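# Close the sliding door fully without slamming it

## Task

Close the sliding door completely and keep every other object in its original place. Moving the door violently, whether opening or closing it, counts as failure, and so does the robot falling or being tilted at the end. The door only counts as shut if it stays shut without the robot holding it.

## Robot and tools

ROBOT. A LinearBot: a base that can drive in any direction, with a column about 1.75 m tall. The wheel motors are weak (2 N m), so a light push is enough to stop a drive. A carriage rides the column over lift_m 0 to 1 m. It carries two identical six-joint arms, each with a two-finger gripper. The arm bases sit about 0.57 m + lift_m above the floor, at x 0.27 m and y +0.33 m (left) or -0.33 m (right) from the column. Carriage parts hang about 0.15 m under them. A hand reaches about 0.78 m from its shoulder but only about 0.38 m below its arm base. A hand is about 0.16 m long and 0.1 m wide, or 0.14 m with the fingers open. The parked arm pose is joints 1 to 6 = 0, 0.05, 0.05, 1.45, 0, 0. With both arms parked the robot is about 0.95 m wide and 0.7 m long.

CAMERAS. carriage_camera is fixed on the carriage, facing forward and tilted about 20 degrees down. left_wrist_camera and right_wrist_camera look out past the fingertips. All images are 504x504 pixels.

FRAMES. The base frame has its origin on the floor under the base centre, with x forward, y left and z up. left_hand and right_hand are the midpoints between each gripper's pads, given in this frame. quat_wxyz rotates base axes into hand axes. The hand z axis runs along the fingers, and the fingers open along hand y. A hand pointing straight up with joints 1, 5 and 6 at 0 reads (1,0,0,0). These readings drift from the truth, more so at long reach. base_odometry is measured in the base frame as it stood at scene start. It counts wheel rotation, so wheel slip shows up as travel. Heading is positive to the left, in -3.142 to 3.142.

execute_actions(actions, cameras). actions is a list holding one action, or none to just read the state and images. An action may have "base", "joints" or both, and its motions start together. Each action lasts at most 15 s.
- base holds exactly one key, each a relative move from where the base last reported itself:
  - translate_m: metres along x, forward positive, -2 to 2.
  - strafe_m: metres along y, left positive, -2 to 2.
  - rotate_rad: radians about z, counter-clockwise (left) positive, -6.3 to 6.3.
- joints is an object of absolute targets, keyed by name (done-tolerance in brackets):
  - lift_m: 0 to 1 m (±0.004).
  - left_joint1_rad: -2.617 to 3.054 (±0.02). Swings the arm about vertical; 0 points forward, positive turns left.
  - left_joint2_rad: 0 to 3.141 (±0.055). Shoulder; 0 puts the upper arm level pointing back, 1.57 upright, 3.14 level pointing forward.
  - left_joint3_rad: 0 to 3.141 (±0.055). Elbow; 0 is folded, 3.14 straight.
  - left_joint4_rad: -1.57 to 1.57 (±0.04). Wrist pitch; positive lifts the fingertips.
  - left_joint5_rad: -1.57 to 1.57 (±0.02). Wrist yaw; positive swings the fingertips to the right, the opposite sense to joint 1.
  - left_joint6_rad: -2.094 to 2.094 (±0.02). Roll about the finger axis; positive is clockwise seen from the forearm.
  - left_gripper_m: pad gap, 0 to 0.093 m (±0.004).
  - The right_ keys are identical.
Joints 1 to 3 move at up to 1.8 rad/s and joints 4 to 6 at up to 2.7 rad/s. The lift moves at up to 0.3 m/s. A joint you leave out may still be driving toward its earlier target. An unknown key or out-of-range number rejects the whole call and nothing moves. cameras is a list of camera names or ["all"]; null or leaving it out gives all, and [] gives none. The pictures line lists the images in order. If a result reports a stop, the later motion, wait and finished_scene calls in the same reply are skipped.

wait(seconds): 0 to 10 s with no new command, then returns state and images.
zoom_image(camera, region): a closer crop of that camera's latest full image. region is [x0, y0, x1, y1] in pixels from the top-left corner, at most 504 by 504.
read_manual(section): only "licences", which returns licence text and does not move anything.
finished_scene(scene): ends the current scene, given by its number, and cannot be undone. The result says whether the task succeeded. A reply with no tool call ends the run.

RESULTS.
- base_status and joint_status: how each motion of the last accepted action ended.
  - done: reached the target. For the base this only means the wheels turned enough, even if they slipped.
  - off_target: stopped away from the target and may still be pushing.
  - contact_stop or time_out: the old target is dropped and the part holds where it stopped.
  - "joint command not followed" (usually with a cause line) and not_followed: a self-collision check blocked an arm's targets, which may be retried with later actions. Free the blocked arm first, then the other arm in a later action.
  - limit_stop_at_motor_heat: a heat stop; send the target again.
- on_its_own: what moved without being commanded. "held at" is a target being held, not the actual position.
- motor_effort: percent of maximum, positive toward higher joint values, with the action's peak in brackets. It is noisy and biased. Falling lift effort while lowering means a hand is resting on something. Ignore the sign of drive_wheels; if it stays high at rest, the base is still pressing on something.
- Warning lines: ARM HIT (arm struck the robot), MOTOR HOT (75 °C or more) and OVER-TEMPERATURE FAULT. At 90 °C the arm halts for 10 s; at 100 °C it goes limp and falls.

CAUTIONS.
- Arms have no contact stop: a blocked arm keeps pressing and snaps to its target once free. The base may coast about 0.3 m after an arm touches something.
- After a stopped drive, back off about 0.2 m along the way you came (or turn back after a turn), and repeat if still pressed.
- Beware table edges the column can strike; reversing into one can tip the robot.
- Tipping risk grows with a high carriage, outstretched arms, loads and pulling. No reading reports a lean, only the images show it.
- Never let the arms hit or press on each other.
- Outstretched arms heat quickly.
- The simulation keeps running while you think, and the robot holds its last command meanwhile.
- Move the door gently and keep the robot's motion time short.

Each tool is called after "Request:" by a JSON object that holds its "api" and its "payload", one argument or row to a line.

## Session

Request:
{"api": "execute_actions", "payload": {
  "actions": []
}}

Scene clock: 0.00 s.
base_odometry: x=+0.000 y=+0.000 heading=+0.000 (m, m, rad; odometry frame)
base_status: not commanded
joint_positions: lift_m=+0.299 left_joint1_rad=+0.008 left_joint2_rad=+0.018 left_joint3_rad=+0.022 left_joint4_rad=+1.482 left_joint5_rad=-0.009 left_joint6_rad=+0.001 left_gripper_m=+0.095 right_joint1_rad=-0.008 right_joint2_rad=+0.043 right_joint3_rad=+0.050 right_joint4_rad=+1.397 right_joint5_rad=+0.035 right_joint6_rad=+0.040 right_gripper_m=+0.095
joint_status: not commanded
motor_effort: lift_m=+26 drive_wheels=+4 (%)
left_hand: x=+0.3029 y=+0.3142 z=+1.3077 quat_wxyz=(+0.999, -0.005, +0.042, +0.005) (m; base frame)
right_hand: x=+0.3229 y=-0.3188 z=+1.3126 quat_wxyz=(+0.996, +0.019, +0.083, +0.014) (m; base frame)
pictures: carriage_camera, left_wrist_camera, right_wrist_camera
Images, in order (width x height): carriage_camera 504x504, left_wrist_camera 504x504, right_wrist_camera 504x504.

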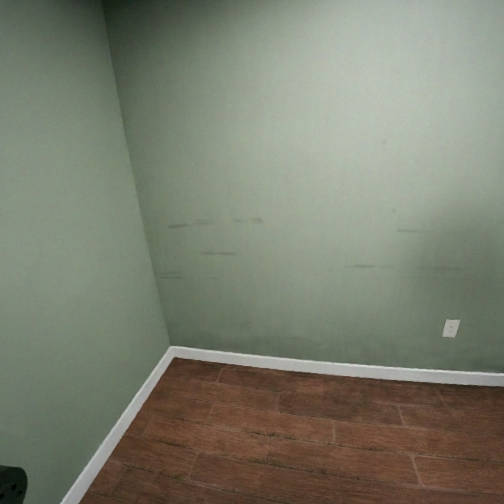

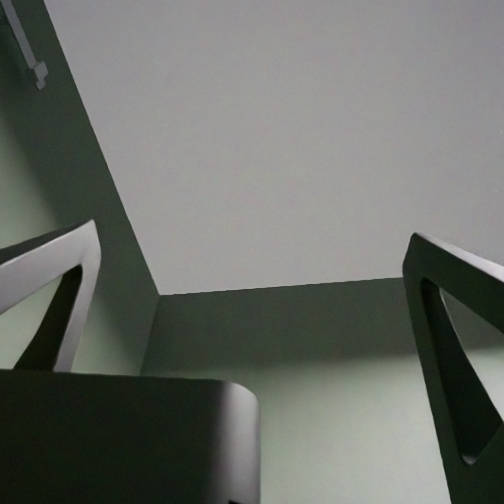

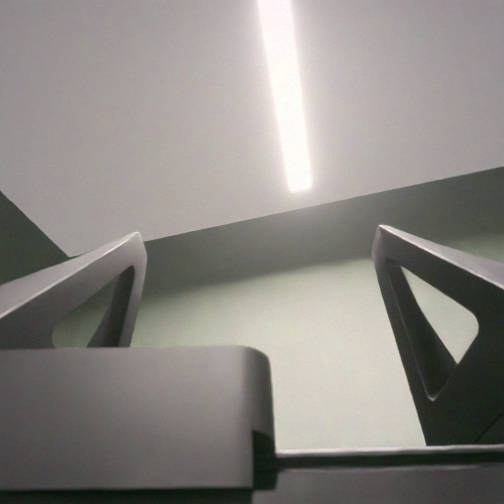

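Request:
{"api": "execute_actions", "payload": {
  "actions": [
    {"base":{"rotate_rad":1.9}}
  ],
  "cameras": ["carriage_camera"]
}}

Scene clock: 4.57 s.
base_odometry: x=+0.000 y=+0.000 heading=+1.899 (m, m, rad; odometry frame)
base_status: done
joint_positions: lift_m=+0.299 left_joint1_rad=+0.008 left_joint2_rad=+0.018 left_joint3_rad=+0.022 left_joint4_rad=+1.482 left_joint5_rad=-0.009 left_joint6_rad=+0.001 left_gripper_m=+0.095 right_joint1_rad=-0.008 right_joint2_rad=+0.043 right_joint3_rad=+0.050 right_joint4_rad=+1.394 right_joint5_rad=+0.035 right_joint6_rad=+0.040 right_gripper_m=+0.095
joint_status: not commanded
motor_effort: lift_m=+26(26) drive_wheels=+15(60) (%)
left_hand: x=+0.3029 y=+0.3142 z=+1.3077 quat_wxyz=(+0.999, -0.005, +0.042, +0.005) (m; base frame)
right_hand: x=+0.3235 y=-0.3188 z=+1.3125 quat_wxyz=(+0.996, +0.019, +0.084, +0.014) (m; base frame)
pictures: carriage_camera
Images, in order (width x height): carriage_camera 504x504.

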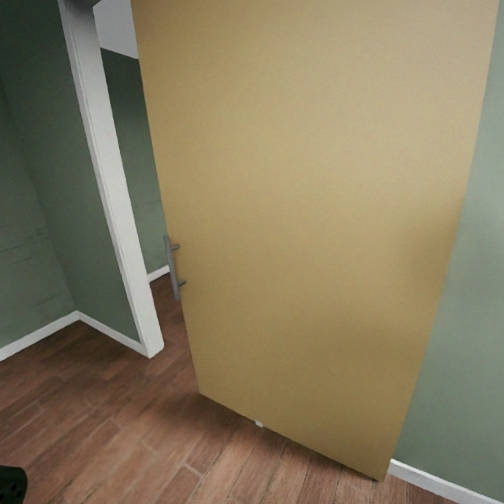

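Request:
{"api": "execute_actions", "payload": {
  "actions": [
    {"base":{"rotate_rad":-0.48},"joints":{"lift_m":0.15}}
  ],
  "cameras": []
}}

Request:
{"api": "execute_actions", "payload": {
  "actions": [
    {"base":{"strafe_m":0.45},"joints":{"left_joint2_rad":1.9,"left_joint3_rad":0.6,"left_joint4_rad":1.3}}
  ],
  "cameras": ["carriage_camera","left_wrist_camera"]
}}

Scene clock: 20.03 s.
base_odometry: x=+0.000 y=+0.000 heading=+1.420 (m, m, rad; odometry frame)
base_status: done
joint_positions: lift_m=+0.150 left_joint1_rad=+0.008 left_joint2_rad=+0.018 left_joint3_rad=+0.022 left_joint4_rad=+1.482 left_joint5_rad=-0.009 left_joint6_rad=+0.001 left_gripper_m=+0.095 right_joint1_rad=-0.008 right_joint2_rad=+0.043 right_joint3_rad=+0.050 right_joint4_rad=+1.395 right_joint5_rad=+0.035 right_joint6_rad=+0.040 right_gripper_m=+0.095
joint_status: all done
motor_effort: lift_m=+23(23) drive_wheels=-23(44) (%)
left_hand: x=+0.3029 y=+0.3142 z=+1.1588 quat_wxyz=(+0.999, -0.005, +0.042, +0.005) (m; base frame)
right_hand: x=+0.3234 y=-0.3188 z=+1.1636 quat_wxyz=(+0.996, +0.019, +0.084, +0.014) (m; base frame)
pictures: none
No camera images: the call's "cameras" was empty. Leave "cameras" out to get every camera's image.

Scene clock: 23.10 s.
base_odometry: x=-0.445 y=+0.067 heading=+1.421 (m, m, rad; odometry frame)
base_status: done
joint_positions: lift_m=+0.150 left_joint1_rad=+0.008 left_joint2_rad=+1.899 left_joint3_rad=+0.586 left_joint4_rad=+1.294 left_joint5_rad=-0.009 left_joint6_rad=+0.001 left_gripper_m=+0.095 right_joint1_rad=-0.008 right_joint2_rad=+0.043 right_joint3_rad=+0.050 right_joint4_rad=+1.395 right_joint5_rad=+0.035 right_joint6_rad=+0.040 right_gripper_m=+0.095
joint_status: all done
motor_effort: lift_m=+23(23) drive_wheels=-12(44) (%)
left_hand: x=+0.7528 y=+0.3180 z=+0.8718 quat_wxyz=(+0.700, -0.006, +0.714, +0.007) (m; base frame)
right_hand: x=+0.3232 y=-0.3188 z=+1.1637 quat_wxyz=(+0.996, +0.019, +0.084, +0.014) (m; base frame)
pictures: carriage_camera, left_wrist_camera
Images, in order (width x height): carriage_camera 504x504, left_wrist_camera 504x504.

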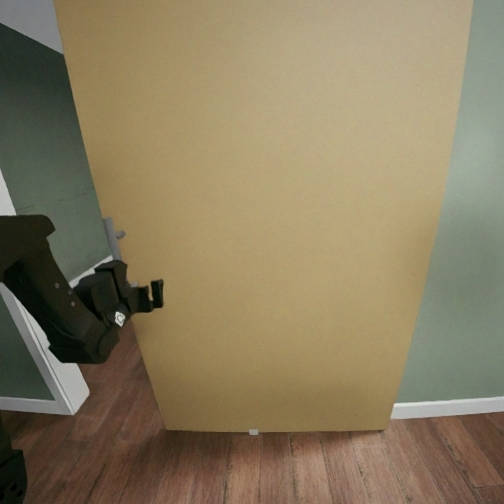

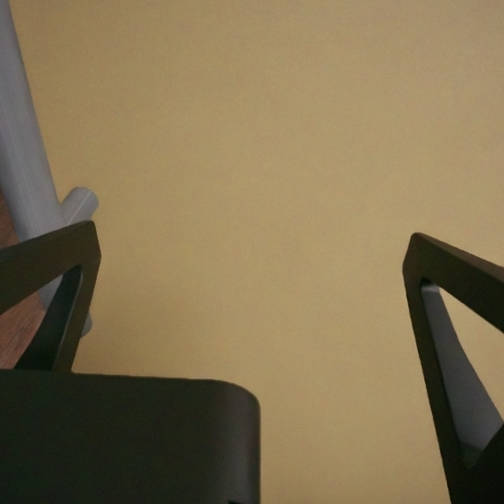

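Request:
{"api": "execute_actions", "payload": {
  "actions": [
    {"base":{"strafe_m":0.09},"joints":{"lift_m":0.2}}
  ],
  "cameras": ["carriage_camera","left_wrist_camera"]
}}

Scene clock: 27.07 s.
base_odometry: x=-0.534 y=+0.080 heading=+1.422 (m, m, rad; odometry frame)
base_status: done
joint_positions: lift_m=+0.200 left_joint1_rad=+0.008 left_joint2_rad=+1.901 left_joint3_rad=+0.586 left_joint4_rad=+1.299 left_joint5_rad=-0.009 left_joint6_rad=+0.001 left_gripper_m=+0.095 right_joint1_rad=-0.008 right_joint2_rad=+0.043 right_joint3_rad=+0.050 right_joint4_rad=+1.395 right_joint5_rad=+0.035 right_joint6_rad=+0.040 right_gripper_m=+0.095
joint_status: all done
motor_effort: lift_m=+29(35) drive_wheels=-12(43) (%)
left_hand: x=+0.7528 y=+0.3180 z=+0.9218 quat_wxyz=(+0.702, -0.006, +0.713, +0.007) (m; base frame)
right_hand: x=+0.3233 y=-0.3188 z=+1.2131 quat_wxyz=(+0.996, +0.019, +0.084, +0.014) (m; base frame)
pictures: carriage_camera, left_wrist_camera
Images, in order (width x height): carriage_camera 504x504, left_wrist_camera 504x504.

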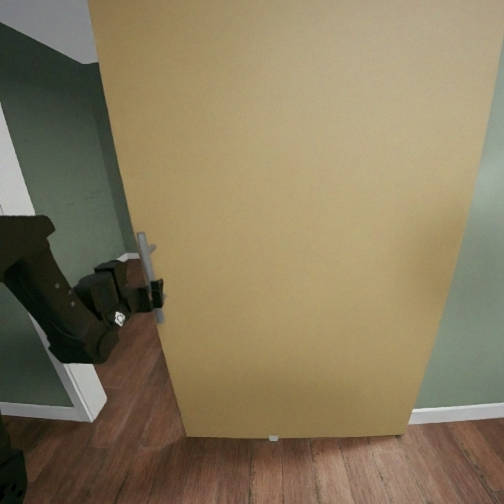

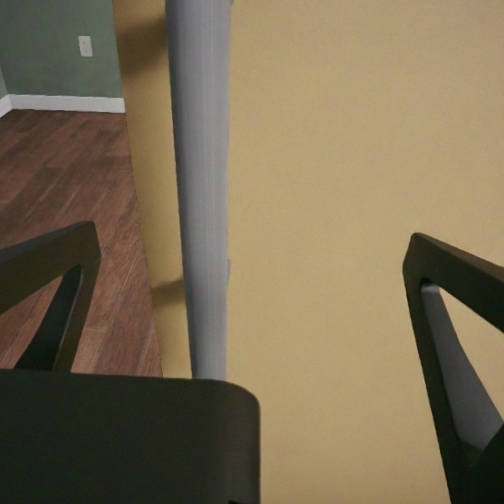

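Request:
{"api": "execute_actions", "payload": {
  "actions": [
    {"base":{"translate_m":0.09},"joints":{"left_joint1_rad":0.07,"left_joint5_rad":0.05}}
  ],
  "cameras": ["carriage_camera","left_wrist_camera"]
}}

Scene clock: 31.03 s.
base_odometry: x=-0.521 y=+0.169 heading=+1.423 (m, m, rad; odometry frame)
base_status: done
joint_positions: lift_m=+0.200 left_joint1_rad=+0.067 left_joint2_rad=+1.901 left_joint3_rad=+0.586 left_joint4_rad=+1.299 left_joint5_rad=+0.043 left_joint6_rad=+0.001 left_gripper_m=+0.095 right_joint1_rad=-0.008 right_joint2_rad=+0.043 right_joint3_rad=+0.050 right_joint4_rad=+1.396 right_joint5_rad=+0.035 right_joint6_rad=+0.040 right_gripper_m=+0.095
joint_status: all done
motor_effort: lift_m=+29(29) drive_wheels=-10(38) (%)
left_hand: x=+0.7521 y=+0.3369 z=+0.9218 quat_wxyz=(+0.702, -0.009, +0.713, +0.009) (m; base frame)
right_hand: x=+0.3231 y=-0.3188 z=+1.2132 quat_wxyz=(+0.996, +0.019, +0.083, +0.014) (m; base frame)
pictures: carriage_camera, left_wrist_camera
Images, in order (width x height): carriage_camera 504x504, left_wrist_camera 504x504.

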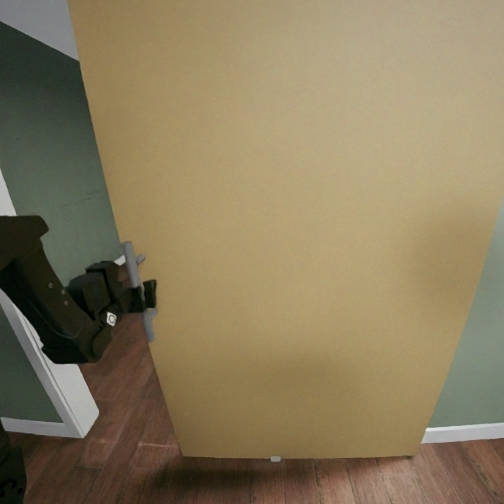

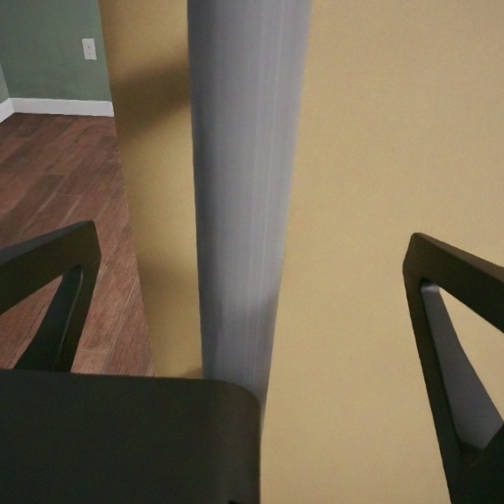

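Request:
{"api": "execute_actions", "payload": {
  "actions": [
    {"joints":{"left_gripper_m":0.0}}
  ],
  "cameras": ["left_wrist_camera"]
}}

Request:
{"api": "execute_actions", "payload": {
  "actions": [
    {"base":{"strafe_m":0.3}}
  ],
  "cameras": ["carriage_camera","left_wrist_camera"]
}}

Scene clock: 33.90 s.
base_odometry: x=-0.521 y=+0.169 heading=+1.423 (m, m, rad; odometry frame)
base_status: not commanded
joint_positions: lift_m=+0.200 left_joint1_rad=+0.071 left_joint2_rad=+1.901 left_joint3_rad=+0.587 left_joint4_rad=+1.298 left_joint5_rad=+0.034 left_joint6_rad=+0.001 left_gripper_m=+0.024 right_joint1_rad=-0.008 right_joint2_rad=+0.043 right_joint3_rad=+0.050 right_joint4_rad=+1.396 right_joint5_rad=+0.035 right_joint6_rad=+0.040 right_gripper_m=+0.095
joint_status: left_gripper_m off_target (ended at +0.024, target +0.000)
motor_effort: lift_m=+29(29) drive_wheels=-9(10) (%)
left_hand: x=+0.7522 y=+0.3402 z=+0.9218 quat_wxyz=(+0.701, -0.013, +0.713, +0.013) (m; base frame)
right_hand: x=+0.3231 y=-0.3188 z=+1.2132 quat_wxyz=(+0.996, +0.019, +0.083, +0.014) (m; base frame)
pictures: left_wrist_camera
Images, in order (width x height): left_wrist_camera 504x504.

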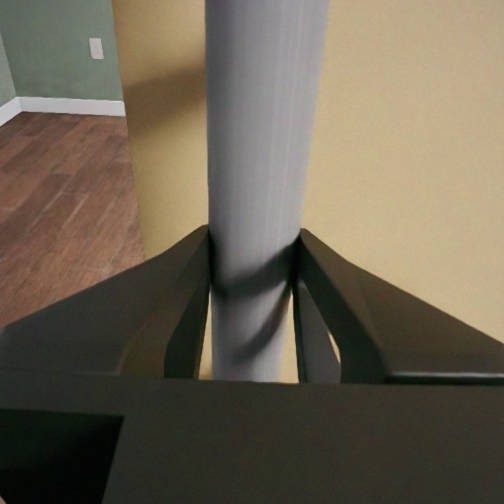

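Scene clock: 35.20 s.
base_odometry: x=-0.587 y=+0.180 heading=+1.421 (m, m, rad; odometry frame)
base_status: strafe_m contact_stop (by the wheels' count: +0.067 of +0.300)
joint_positions: lift_m=+0.200 left_joint1_rad=+0.011 left_joint2_rad=+1.901 left_joint3_rad=+0.587 left_joint4_rad=+1.297 left_joint5_rad=+0.192 left_joint6_rad=+0.003 left_gripper_m=+0.024 right_joint1_rad=-0.008 right_joint2_rad=+0.043 right_joint3_rad=+0.051 right_joint4_rad=+1.397 right_joint5_rad=+0.034 right_joint6_rad=+0.040 right_gripper_m=+0.095
joint_status: not commanded
motor_effort: lift_m=+29(29) drive_wheels=+16(56) (%)
left_hand: x=+0.7503 y=+0.2846 z=+0.9218 quat_wxyz=(+0.699, +0.065, +0.710, -0.064) (m; base frame)
right_hand: x=+0.3227 y=-0.3186 z=+1.2134 quat_wxyz=(+0.996, +0.019, +0.083, +0.014) (m; base frame)
pictures: carriage_camera, left_wrist_camera
Images, in order (width x height): carriage_camera 504x504, left_wrist_camera 504x504.

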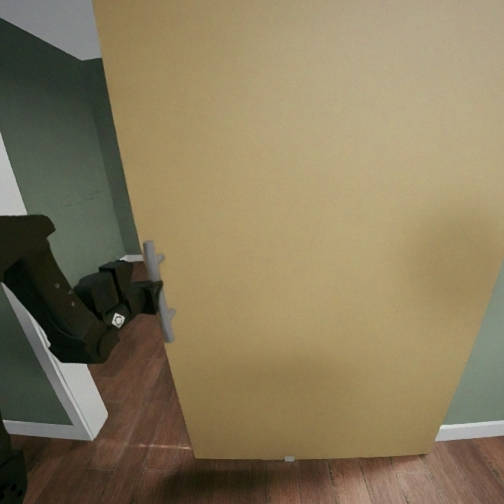

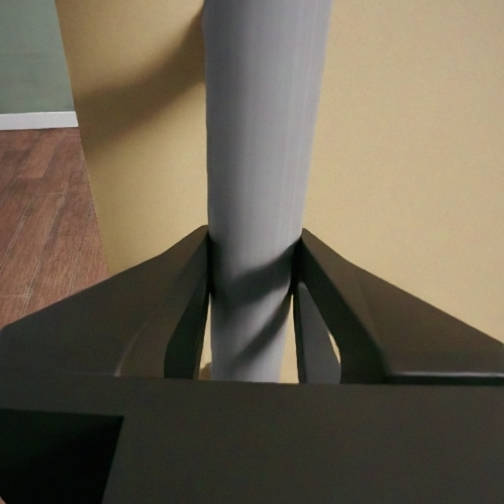

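Request:
{"api": "execute_actions", "payload": {
  "actions": [
    {"base":{"strafe_m":0.2},"joints":{"left_joint1_rad":0.1,"left_joint5_rad":0.0}}
  ],
  "cameras": ["carriage_camera","left_wrist_camera"]
}}

Scene clock: 39.07 s.
base_odometry: x=-0.785 y=+0.210 heading=+1.421 (m, m, rad; odometry frame)
base_status: done
joint_positions: lift_m=+0.200 left_joint1_rad=+0.070 left_joint2_rad=+1.902 left_joint3_rad=+0.579 left_joint4_rad=+1.311 left_joint5_rad=+0.157 left_joint6_rad=+0.004 left_gripper_m=+0.024 right_joint1_rad=-0.008 right_joint2_rad=+0.043 right_joint3_rad=+0.051 right_joint4_rad=+1.397 right_joint5_rad=+0.034 right_joint6_rad=+0.040 right_gripper_m=+0.095
joint_status: left_joint1_rad off_target (ended at +0.070, target +0.100); left_joint5_rad off_target (ended at +0.157, target +0.000)
motor_effort: lift_m=+29(29) drive_wheels=+2(76) (%)
left_hand: x=+0.7498 y=+0.3185 z=+0.9214 quat_wxyz=(+0.702, +0.032, +0.711, -0.030) (m; base frame)
right_hand: x=+0.3227 y=-0.3186 z=+1.2134 quat_wxyz=(+0.996, +0.019, +0.083, +0.014) (m; base frame)
pictures: carriage_camera, left_wrist_camera
Images, in order (width x height): carriage_camera 504x504, left_wrist_camera 504x504.

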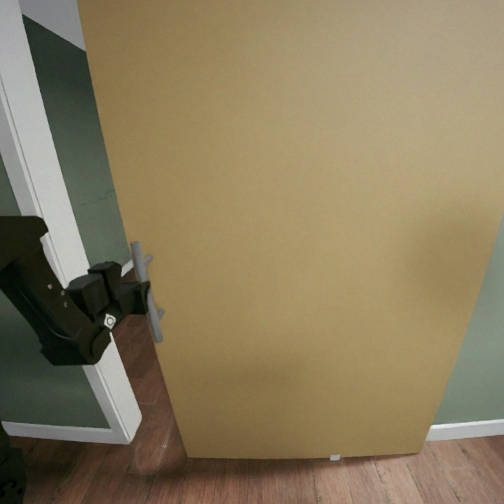

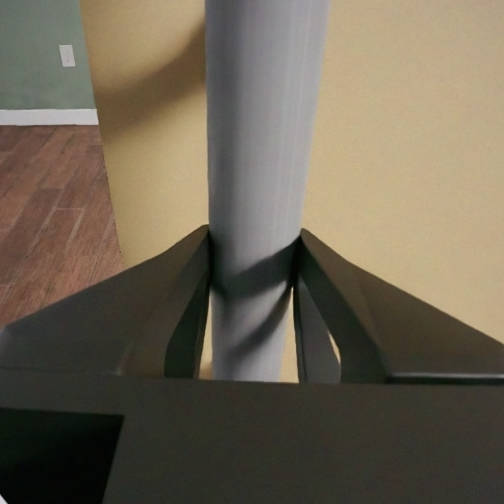

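Request:
{"api": "execute_actions", "payload": {
  "actions": [
    {"base":{"strafe_m":0.2},"joints":{"left_joint1_rad":0.1,"left_joint5_rad":0.0}}
  ],
  "cameras": ["carriage_camera"]
}}

Request:
{"api": "execute_actions", "payload": {
  "actions": [
    {"base":{"strafe_m":0.05},"joints":{"left_joint1_rad":0.1,"left_joint5_rad":0.0}}
  ],
  "cameras": ["carriage_camera"]
}}

Scene clock: 42.57 s.
base_odometry: x=-0.857 y=+0.221 heading=+1.420 (m, m, rad; odometry frame)
base_status: strafe_m contact_stop (by the wheels' count: +0.074 of +0.200)
joint_positions: lift_m=+0.200 left_joint1_rad=+0.016 left_joint2_rad=+1.903 left_joint3_rad=+0.594 left_joint4_rad=+1.291 left_joint5_rad=+0.280 left_joint6_rad=+0.004 left_gripper_m=+0.024 right_joint1_rad=-0.008 right_joint2_rad=+0.043 right_joint3_rad=+0.051 right_joint4_rad=+1.398 right_joint5_rad=+0.032 right_joint6_rad=+0.040 right_gripper_m=+0.095
joint_status: left_joint1_rad off_target (ended at +0.016, target +0.100); left_joint5_rad off_target (ended at +0.280, target +0.000)
motor_effort: lift_m=+29(29) drive_wheels=+16(56) (%)
left_hand: x=+0.7486 y=+0.2722 z=+0.9219 quat_wxyz=(+0.695, +0.094, +0.707, -0.093) (m; base frame)
right_hand: x=+0.3225 y=-0.3184 z=+1.2135 quat_wxyz=(+0.996, +0.018, +0.082, +0.015) (m; base frame)
pictures: carriage_camera
Images, in order (width x height): carriage_camera 504x504.

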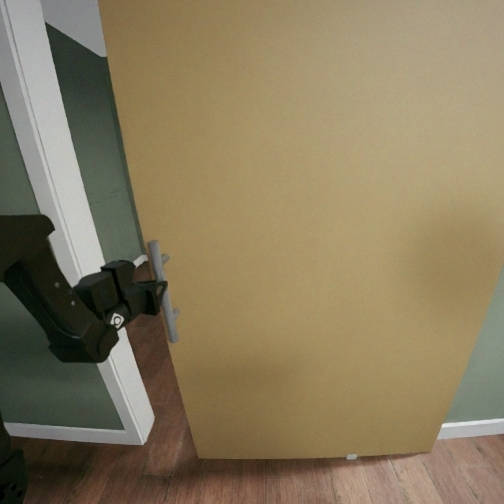

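not run: a stop came earlier in this reply.

Targets must change, apparently.

Request:
{"api": "execute_actions", "payload": {
  "actions": [
    {"base":{"strafe_m":0.12},"joints":{"left_joint1_rad":0.13,"left_joint5_rad":-0.04}}
  ],
  "cameras": ["carriage_camera"]
}}

Request:
{"api": "execute_actions", "payload": {
  "actions": [
    {"base":{"strafe_m":0.05},"joints":{"left_joint1_rad":0.1,"left_joint5_rad":0.0}}
  ],
  "cameras": ["carriage_camera"]
}}

Scene clock: 46.60 s.
base_odometry: x=-0.976 y=+0.239 heading=+1.421 (m, m, rad; odometry frame)
base_status: done
joint_positions: lift_m=+0.200 left_joint1_rad=+0.081 left_joint2_rad=+1.903 left_joint3_rad=+0.581 left_joint4_rad=+1.310 left_joint5_rad=+0.182 left_joint6_rad=+0.005 left_gripper_m=+0.024 right_joint1_rad=-0.008 right_joint2_rad=+0.043 right_joint3_rad=+0.051 right_joint4_rad=+1.397 right_joint5_rad=+0.032 right_joint6_rad=+0.040 right_gripper_m=+0.095
joint_status: left_joint1_rad off_target (ended at +0.081, target +0.130); left_joint5_rad off_target (ended at +0.182, target -0.040)
motor_effort: lift_m=+29(29) drive_wheels=+4(69) (%)
left_hand: x=+0.7499 y=+0.3194 z=+0.9215 quat_wxyz=(+0.702, +0.037, +0.710, -0.034) (m; base frame)
right_hand: x=+0.3225 y=-0.3184 z=+1.2135 quat_wxyz=(+0.996, +0.018, +0.082, +0.015) (m; base frame)
pictures: carriage_camera
Images, in order (width x height): carriage_camera 504x504.

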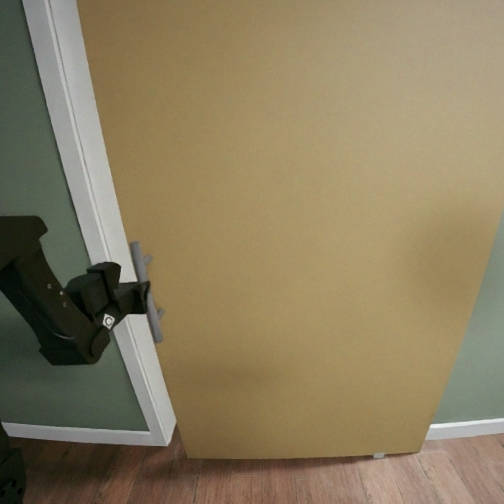

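Scene clock: 47.87 s.
base_odometry: x=-1.025 y=+0.247 heading=+1.420 (m, m, rad; odometry frame)
base_status: done
joint_positions: lift_m=+0.200 left_joint1_rad=+0.013 left_joint2_rad=+1.903 left_joint3_rad=+0.583 left_joint4_rad=+1.306 left_joint5_rad=+0.224 left_joint6_rad=+0.005 left_gripper_m=+0.024 right_joint1_rad=-0.008 right_joint2_rad=+0.043 right_joint3_rad=+0.051 right_joint4_rad=+1.397 right_joint5_rad=+0.032 right_joint6_rad=+0.040 right_gripper_m=+0.095
joint_status: left_joint1_rad off_target (ended at +0.013, target +0.100); left_joint5_rad off_target (ended at +0.224, target +0.000)
motor_effort: lift_m=+29(29) drive_wheels=+12(48) (%)
left_hand: x=+0.7484 y=+0.2804 z=+0.9215 quat_wxyz=(+0.699, +0.076, +0.708, -0.073) (m; base frame)
right_hand: x=+0.3225 y=-0.3184 z=+1.2135 quat_wxyz=(+0.996, +0.018, +0.082, +0.015) (m; base frame)
pictures: carriage_camera
Images, in order (width x height): carriage_camera 504x504.

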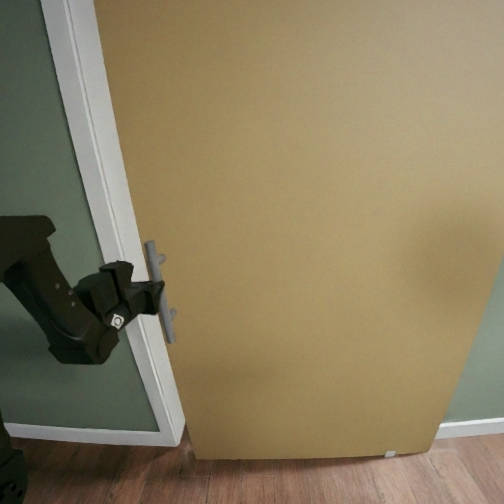

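Request:
{"api": "execute_actions", "payload": {
  "actions": [
    {"base":{"strafe_m":0.05},"joints":{"left_joint1_rad":0.11,"left_joint5_rad":-0.03}}
  ],
  "cameras": ["carriage_camera"]
}}

Request:
{"api": "execute_actions", "payload": {
  "actions": [
    {"base":{"strafe_m":0.05},"joints":{"left_joint1_rad":0.13,"left_joint5_rad":-0.06}}
  ],
  "cameras": ["carriage_camera"]
}}

Scene clock: 51.23 s.
base_odometry: x=-1.074 y=+0.255 heading=+1.420 (m, m, rad; odometry frame)
base_status: done
joint_positions: lift_m=+0.200 left_joint1_rad=+0.038 left_joint2_rad=+1.903 left_joint3_rad=+0.593 left_joint4_rad=+1.293 left_joint5_rad=+0.266 left_joint6_rad=+0.005 left_gripper_m=+0.024 right_joint1_rad=-0.008 right_joint2_rad=+0.043 right_joint3_rad=+0.051 right_joint4_rad=+1.397 right_joint5_rad=+0.032 right_joint6_rad=+0.040 right_gripper_m=+0.095
joint_status: left_joint1_rad off_target (ended at +0.038, target +0.110); left_joint5_rad off_target (ended at +0.266, target -0.030)
motor_effort: lift_m=+28(29) drive_wheels=+9(64) (%)
left_hand: x=+0.7497 y=+0.2851 z=+0.9218 quat_wxyz=(+0.697, +0.081, +0.708, -0.079) (m; base frame)
right_hand: x=+0.3225 y=-0.3184 z=+1.2135 quat_wxyz=(+0.996, +0.018, +0.082, +0.015) (m; base frame)
pictures: carriage_camera
Images, in order (width x height): carriage_camera 504x504.

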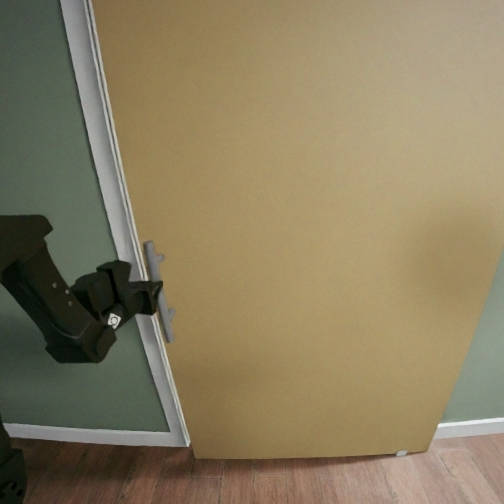

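Scene clock: 52.87 s.
base_odometry: x=-1.124 y=+0.262 heading=+1.420 (m, m, rad; odometry frame)
base_status: done
joint_positions: lift_m=+0.200 left_joint1_rad=+0.055 left_joint2_rad=+1.903 left_joint3_rad=+0.588 left_joint4_rad=+1.298 left_joint5_rad=+0.245 left_joint6_rad=+0.006 left_gripper_m=+0.024 right_joint1_rad=-0.008 right_joint2_rad=+0.043 right_joint3_rad=+0.051 right_joint4_rad=+1.397 right_joint5_rad=+0.032 right_joint6_rad=+0.040 right_gripper_m=+0.095
joint_status: left_joint1_rad off_target (ended at +0.055, target +0.130); left_joint5_rad off_target (ended at +0.245, target -0.060)
motor_effort: lift_m=+29(29) drive_wheels=+10(61) (%)
left_hand: x=+0.7498 y=+0.2965 z=+0.9215 quat_wxyz=(+0.698, +0.068, +0.709, -0.066) (m; base frame)
right_hand: x=+0.3225 y=-0.3184 z=+1.2135 quat_wxyz=(+0.996, +0.018, +0.082, +0.015) (m; base frame)
pictures: carriage_camera
Images, in order (width x height): carriage_camera 504x504.

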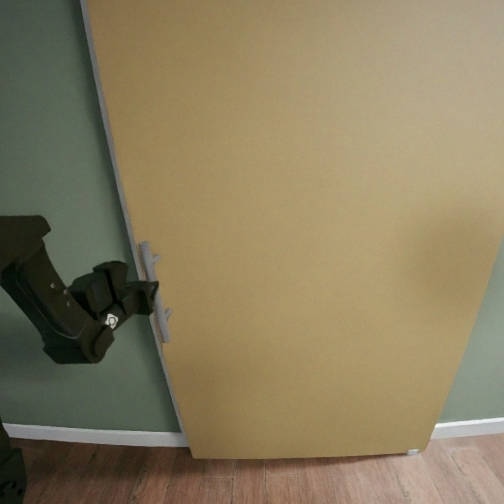

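Request:
{"api": "execute_actions", "payload": {
  "actions": [
    {"base":{"strafe_m":0.04},"joints":{"left_joint1_rad":0.14,"left_joint5_rad":-0.08}}
  ],
  "cameras": ["carriage_camera"]
}}

Scene clock: 55.40 s.
base_odometry: x=-1.163 y=+0.268 heading=+1.420 (m, m, rad; odometry frame)
base_status: done
joint_positions: lift_m=+0.200 left_joint1_rad=+0.050 left_joint2_rad=+1.903 left_joint3_rad=+0.588 left_joint4_rad=+1.299 left_joint5_rad=+0.256 left_joint6_rad=+0.006 left_gripper_m=+0.024 right_joint1_rad=-0.008 right_joint2_rad=+0.043 right_joint3_rad=+0.051 right_joint4_rad=+1.397 right_joint5_rad=+0.033 right_joint6_rad=+0.040 right_gripper_m=+0.095
joint_status: left_joint1_rad off_target (ended at +0.050, target +0.140); left_joint5_rad off_target (ended at +0.256, target -0.080)
motor_effort: lift_m=+29(29) drive_wheels=+12(58) (%)
left_hand: x=+0.7493 y=+0.2923 z=+0.9216 quat_wxyz=(+0.698, +0.074, +0.709, -0.072) (m; base frame)
right_hand: x=+0.3225 y=-0.3184 z=+1.2135 quat_wxyz=(+0.996, +0.018, +0.082, +0.015) (m; base frame)
pictures: carriage_camera
Images, in order (width x height): carriage_camera 504x504.

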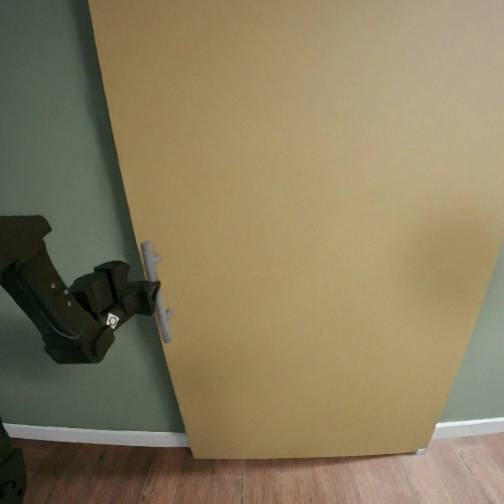

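Request:
{"api": "execute_actions", "payload": {
  "actions": [
    {"base":{"strafe_m":0.04},"joints":{"left_joint1_rad":0.15,"left_joint5_rad":-0.1}}
  ],
  "cameras": ["carriage_camera"]
}}

Scene clock: 57.57 s.
base_odometry: x=-1.202 y=+0.274 heading=+1.419 (m, m, rad; odometry frame)
base_status: done
joint_positions: lift_m=+0.200 left_joint1_rad=-0.006 left_joint2_rad=+1.903 left_joint3_rad=+0.594 left_joint4_rad=+1.291 left_joint5_rad=+0.307 left_joint6_rad=+0.006 left_gripper_m=+0.024 right_joint1_rad=-0.008 right_joint2_rad=+0.043 right_joint3_rad=+0.051 right_joint4_rad=+1.397 right_joint5_rad=+0.033 right_joint6_rad=+0.040 right_gripper_m=+0.095
joint_status: left_joint1_rad off_target (ended at -0.006, target +0.150); left_joint5_rad off_target (ended at +0.307, target -0.100)
motor_effort: lift_m=+29(29) drive_wheels=+30(62) (%)
left_hand: x=+0.7462 y=+0.2576 z=+0.9218 quat_wxyz=(+0.692, +0.111, +0.704, -0.109) (m; base frame)
right_hand: x=+0.3225 y=-0.3184 z=+1.2135 quat_wxyz=(+0.996, +0.018, +0.082, +0.015) (m; base frame)
pictures: carriage_camera
Images, in order (width x height): carriage_camera 504x504.

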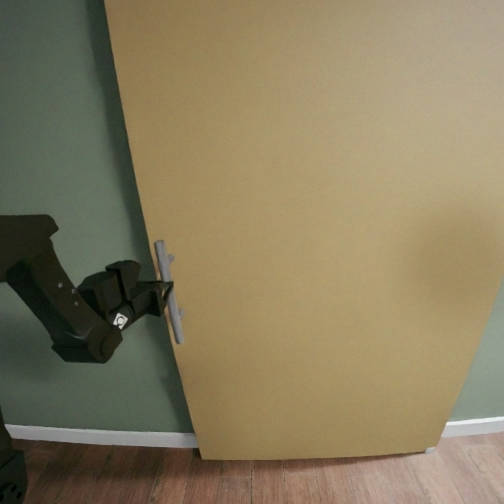

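At the stop. Relax and release.

Request:
{"api": "execute_actions", "payload": {
  "actions": [
    {"joints":{"left_joint1_rad":0.0,"left_joint5_rad":0.3,"left_gripper_m":0.09}}
  ],
  "cameras": ["left_wrist_camera"]
}}

Request:
{"api": "execute_actions", "payload": {
  "actions": [
    {"base":{"translate_m":-0.1}}
  ],
  "cameras": ["carriage_camera"]
}}

Scene clock: 60.03 s.
base_odometry: x=-1.202 y=+0.274 heading=+1.420 (m, m, rad; odometry frame)
base_status: not commanded
joint_positions: lift_m=+0.200 left_joint1_rad=-0.002 left_joint2_rad=+1.903 left_joint3_rad=+0.594 left_joint4_rad=+1.291 left_joint5_rad=+0.304 left_joint6_rad=+0.006 left_gripper_m=+0.090 right_joint1_rad=-0.008 right_joint2_rad=+0.043 right_joint3_rad=+0.051 right_joint4_rad=+1.397 right_joint5_rad=+0.033 right_joint6_rad=+0.040 right_gripper_m=+0.095
joint_status: all done
motor_effort: lift_m=+29(29) drive_wheels=+4(30) (%)
left_hand: x=+0.7466 y=+0.2603 z=+0.9218 quat_wxyz=(+0.693, +0.109, +0.705, -0.107) (m; base frame)
right_hand: x=+0.3225 y=-0.3184 z=+1.2135 quat_wxyz=(+0.996, +0.018, +0.082, +0.015) (m; base frame)
pictures: left_wrist_camera
Images, in order (width x height): left_wrist_camera 504x504.

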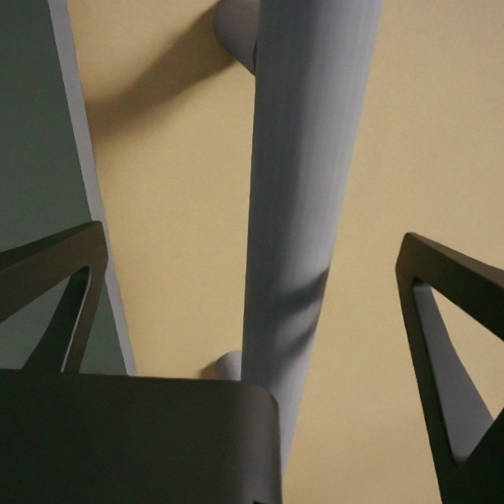

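Scene clock: 61.67 s.
base_odometry: x=-1.218 y=+0.176 heading=+1.420 (m, m, rad; odometry frame)
base_status: done
joint_positions: lift_m=+0.200 left_joint1_rad=-0.002 left_joint2_rad=+1.903 left_joint3_rad=+0.594 left_joint4_rad=+1.291 left_joint5_rad=+0.304 left_joint6_rad=+0.006 left_gripper_m=+0.090 right_joint1_rad=-0.008 right_joint2_rad=+0.043 right_joint3_rad=+0.051 right_joint4_rad=+1.398 right_joint5_rad=+0.033 right_joint6_rad=+0.040 right_gripper_m=+0.095
joint_status: not commanded
motor_effort: lift_m=+29(29) drive_wheels=-6(35) (%)
left_hand: x=+0.7466 y=+0.2603 z=+0.9218 quat_wxyz=(+0.693, +0.109, +0.705, -0.107) (m; base frame)
right_hand: x=+0.3225 y=-0.3184 z=+1.2135 quat_wxyz=(+0.996, +0.018, +0.082, +0.015) (m; base frame)
pictures: carriage_camera
Images, in order (width x height): carriage_camera 504x504.

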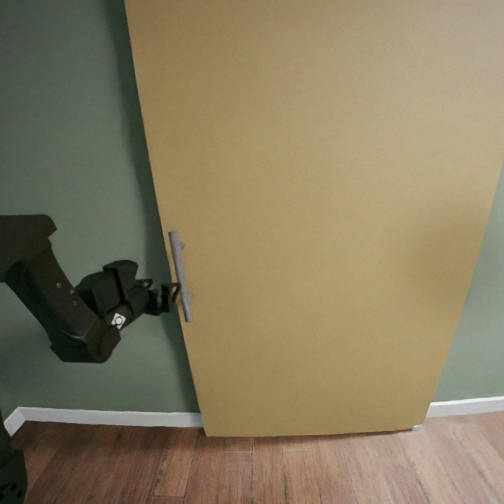

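Request:
{"api": "finished_scene", "payload": {
  "scene": 1
}}

The scene is finished: the task was done.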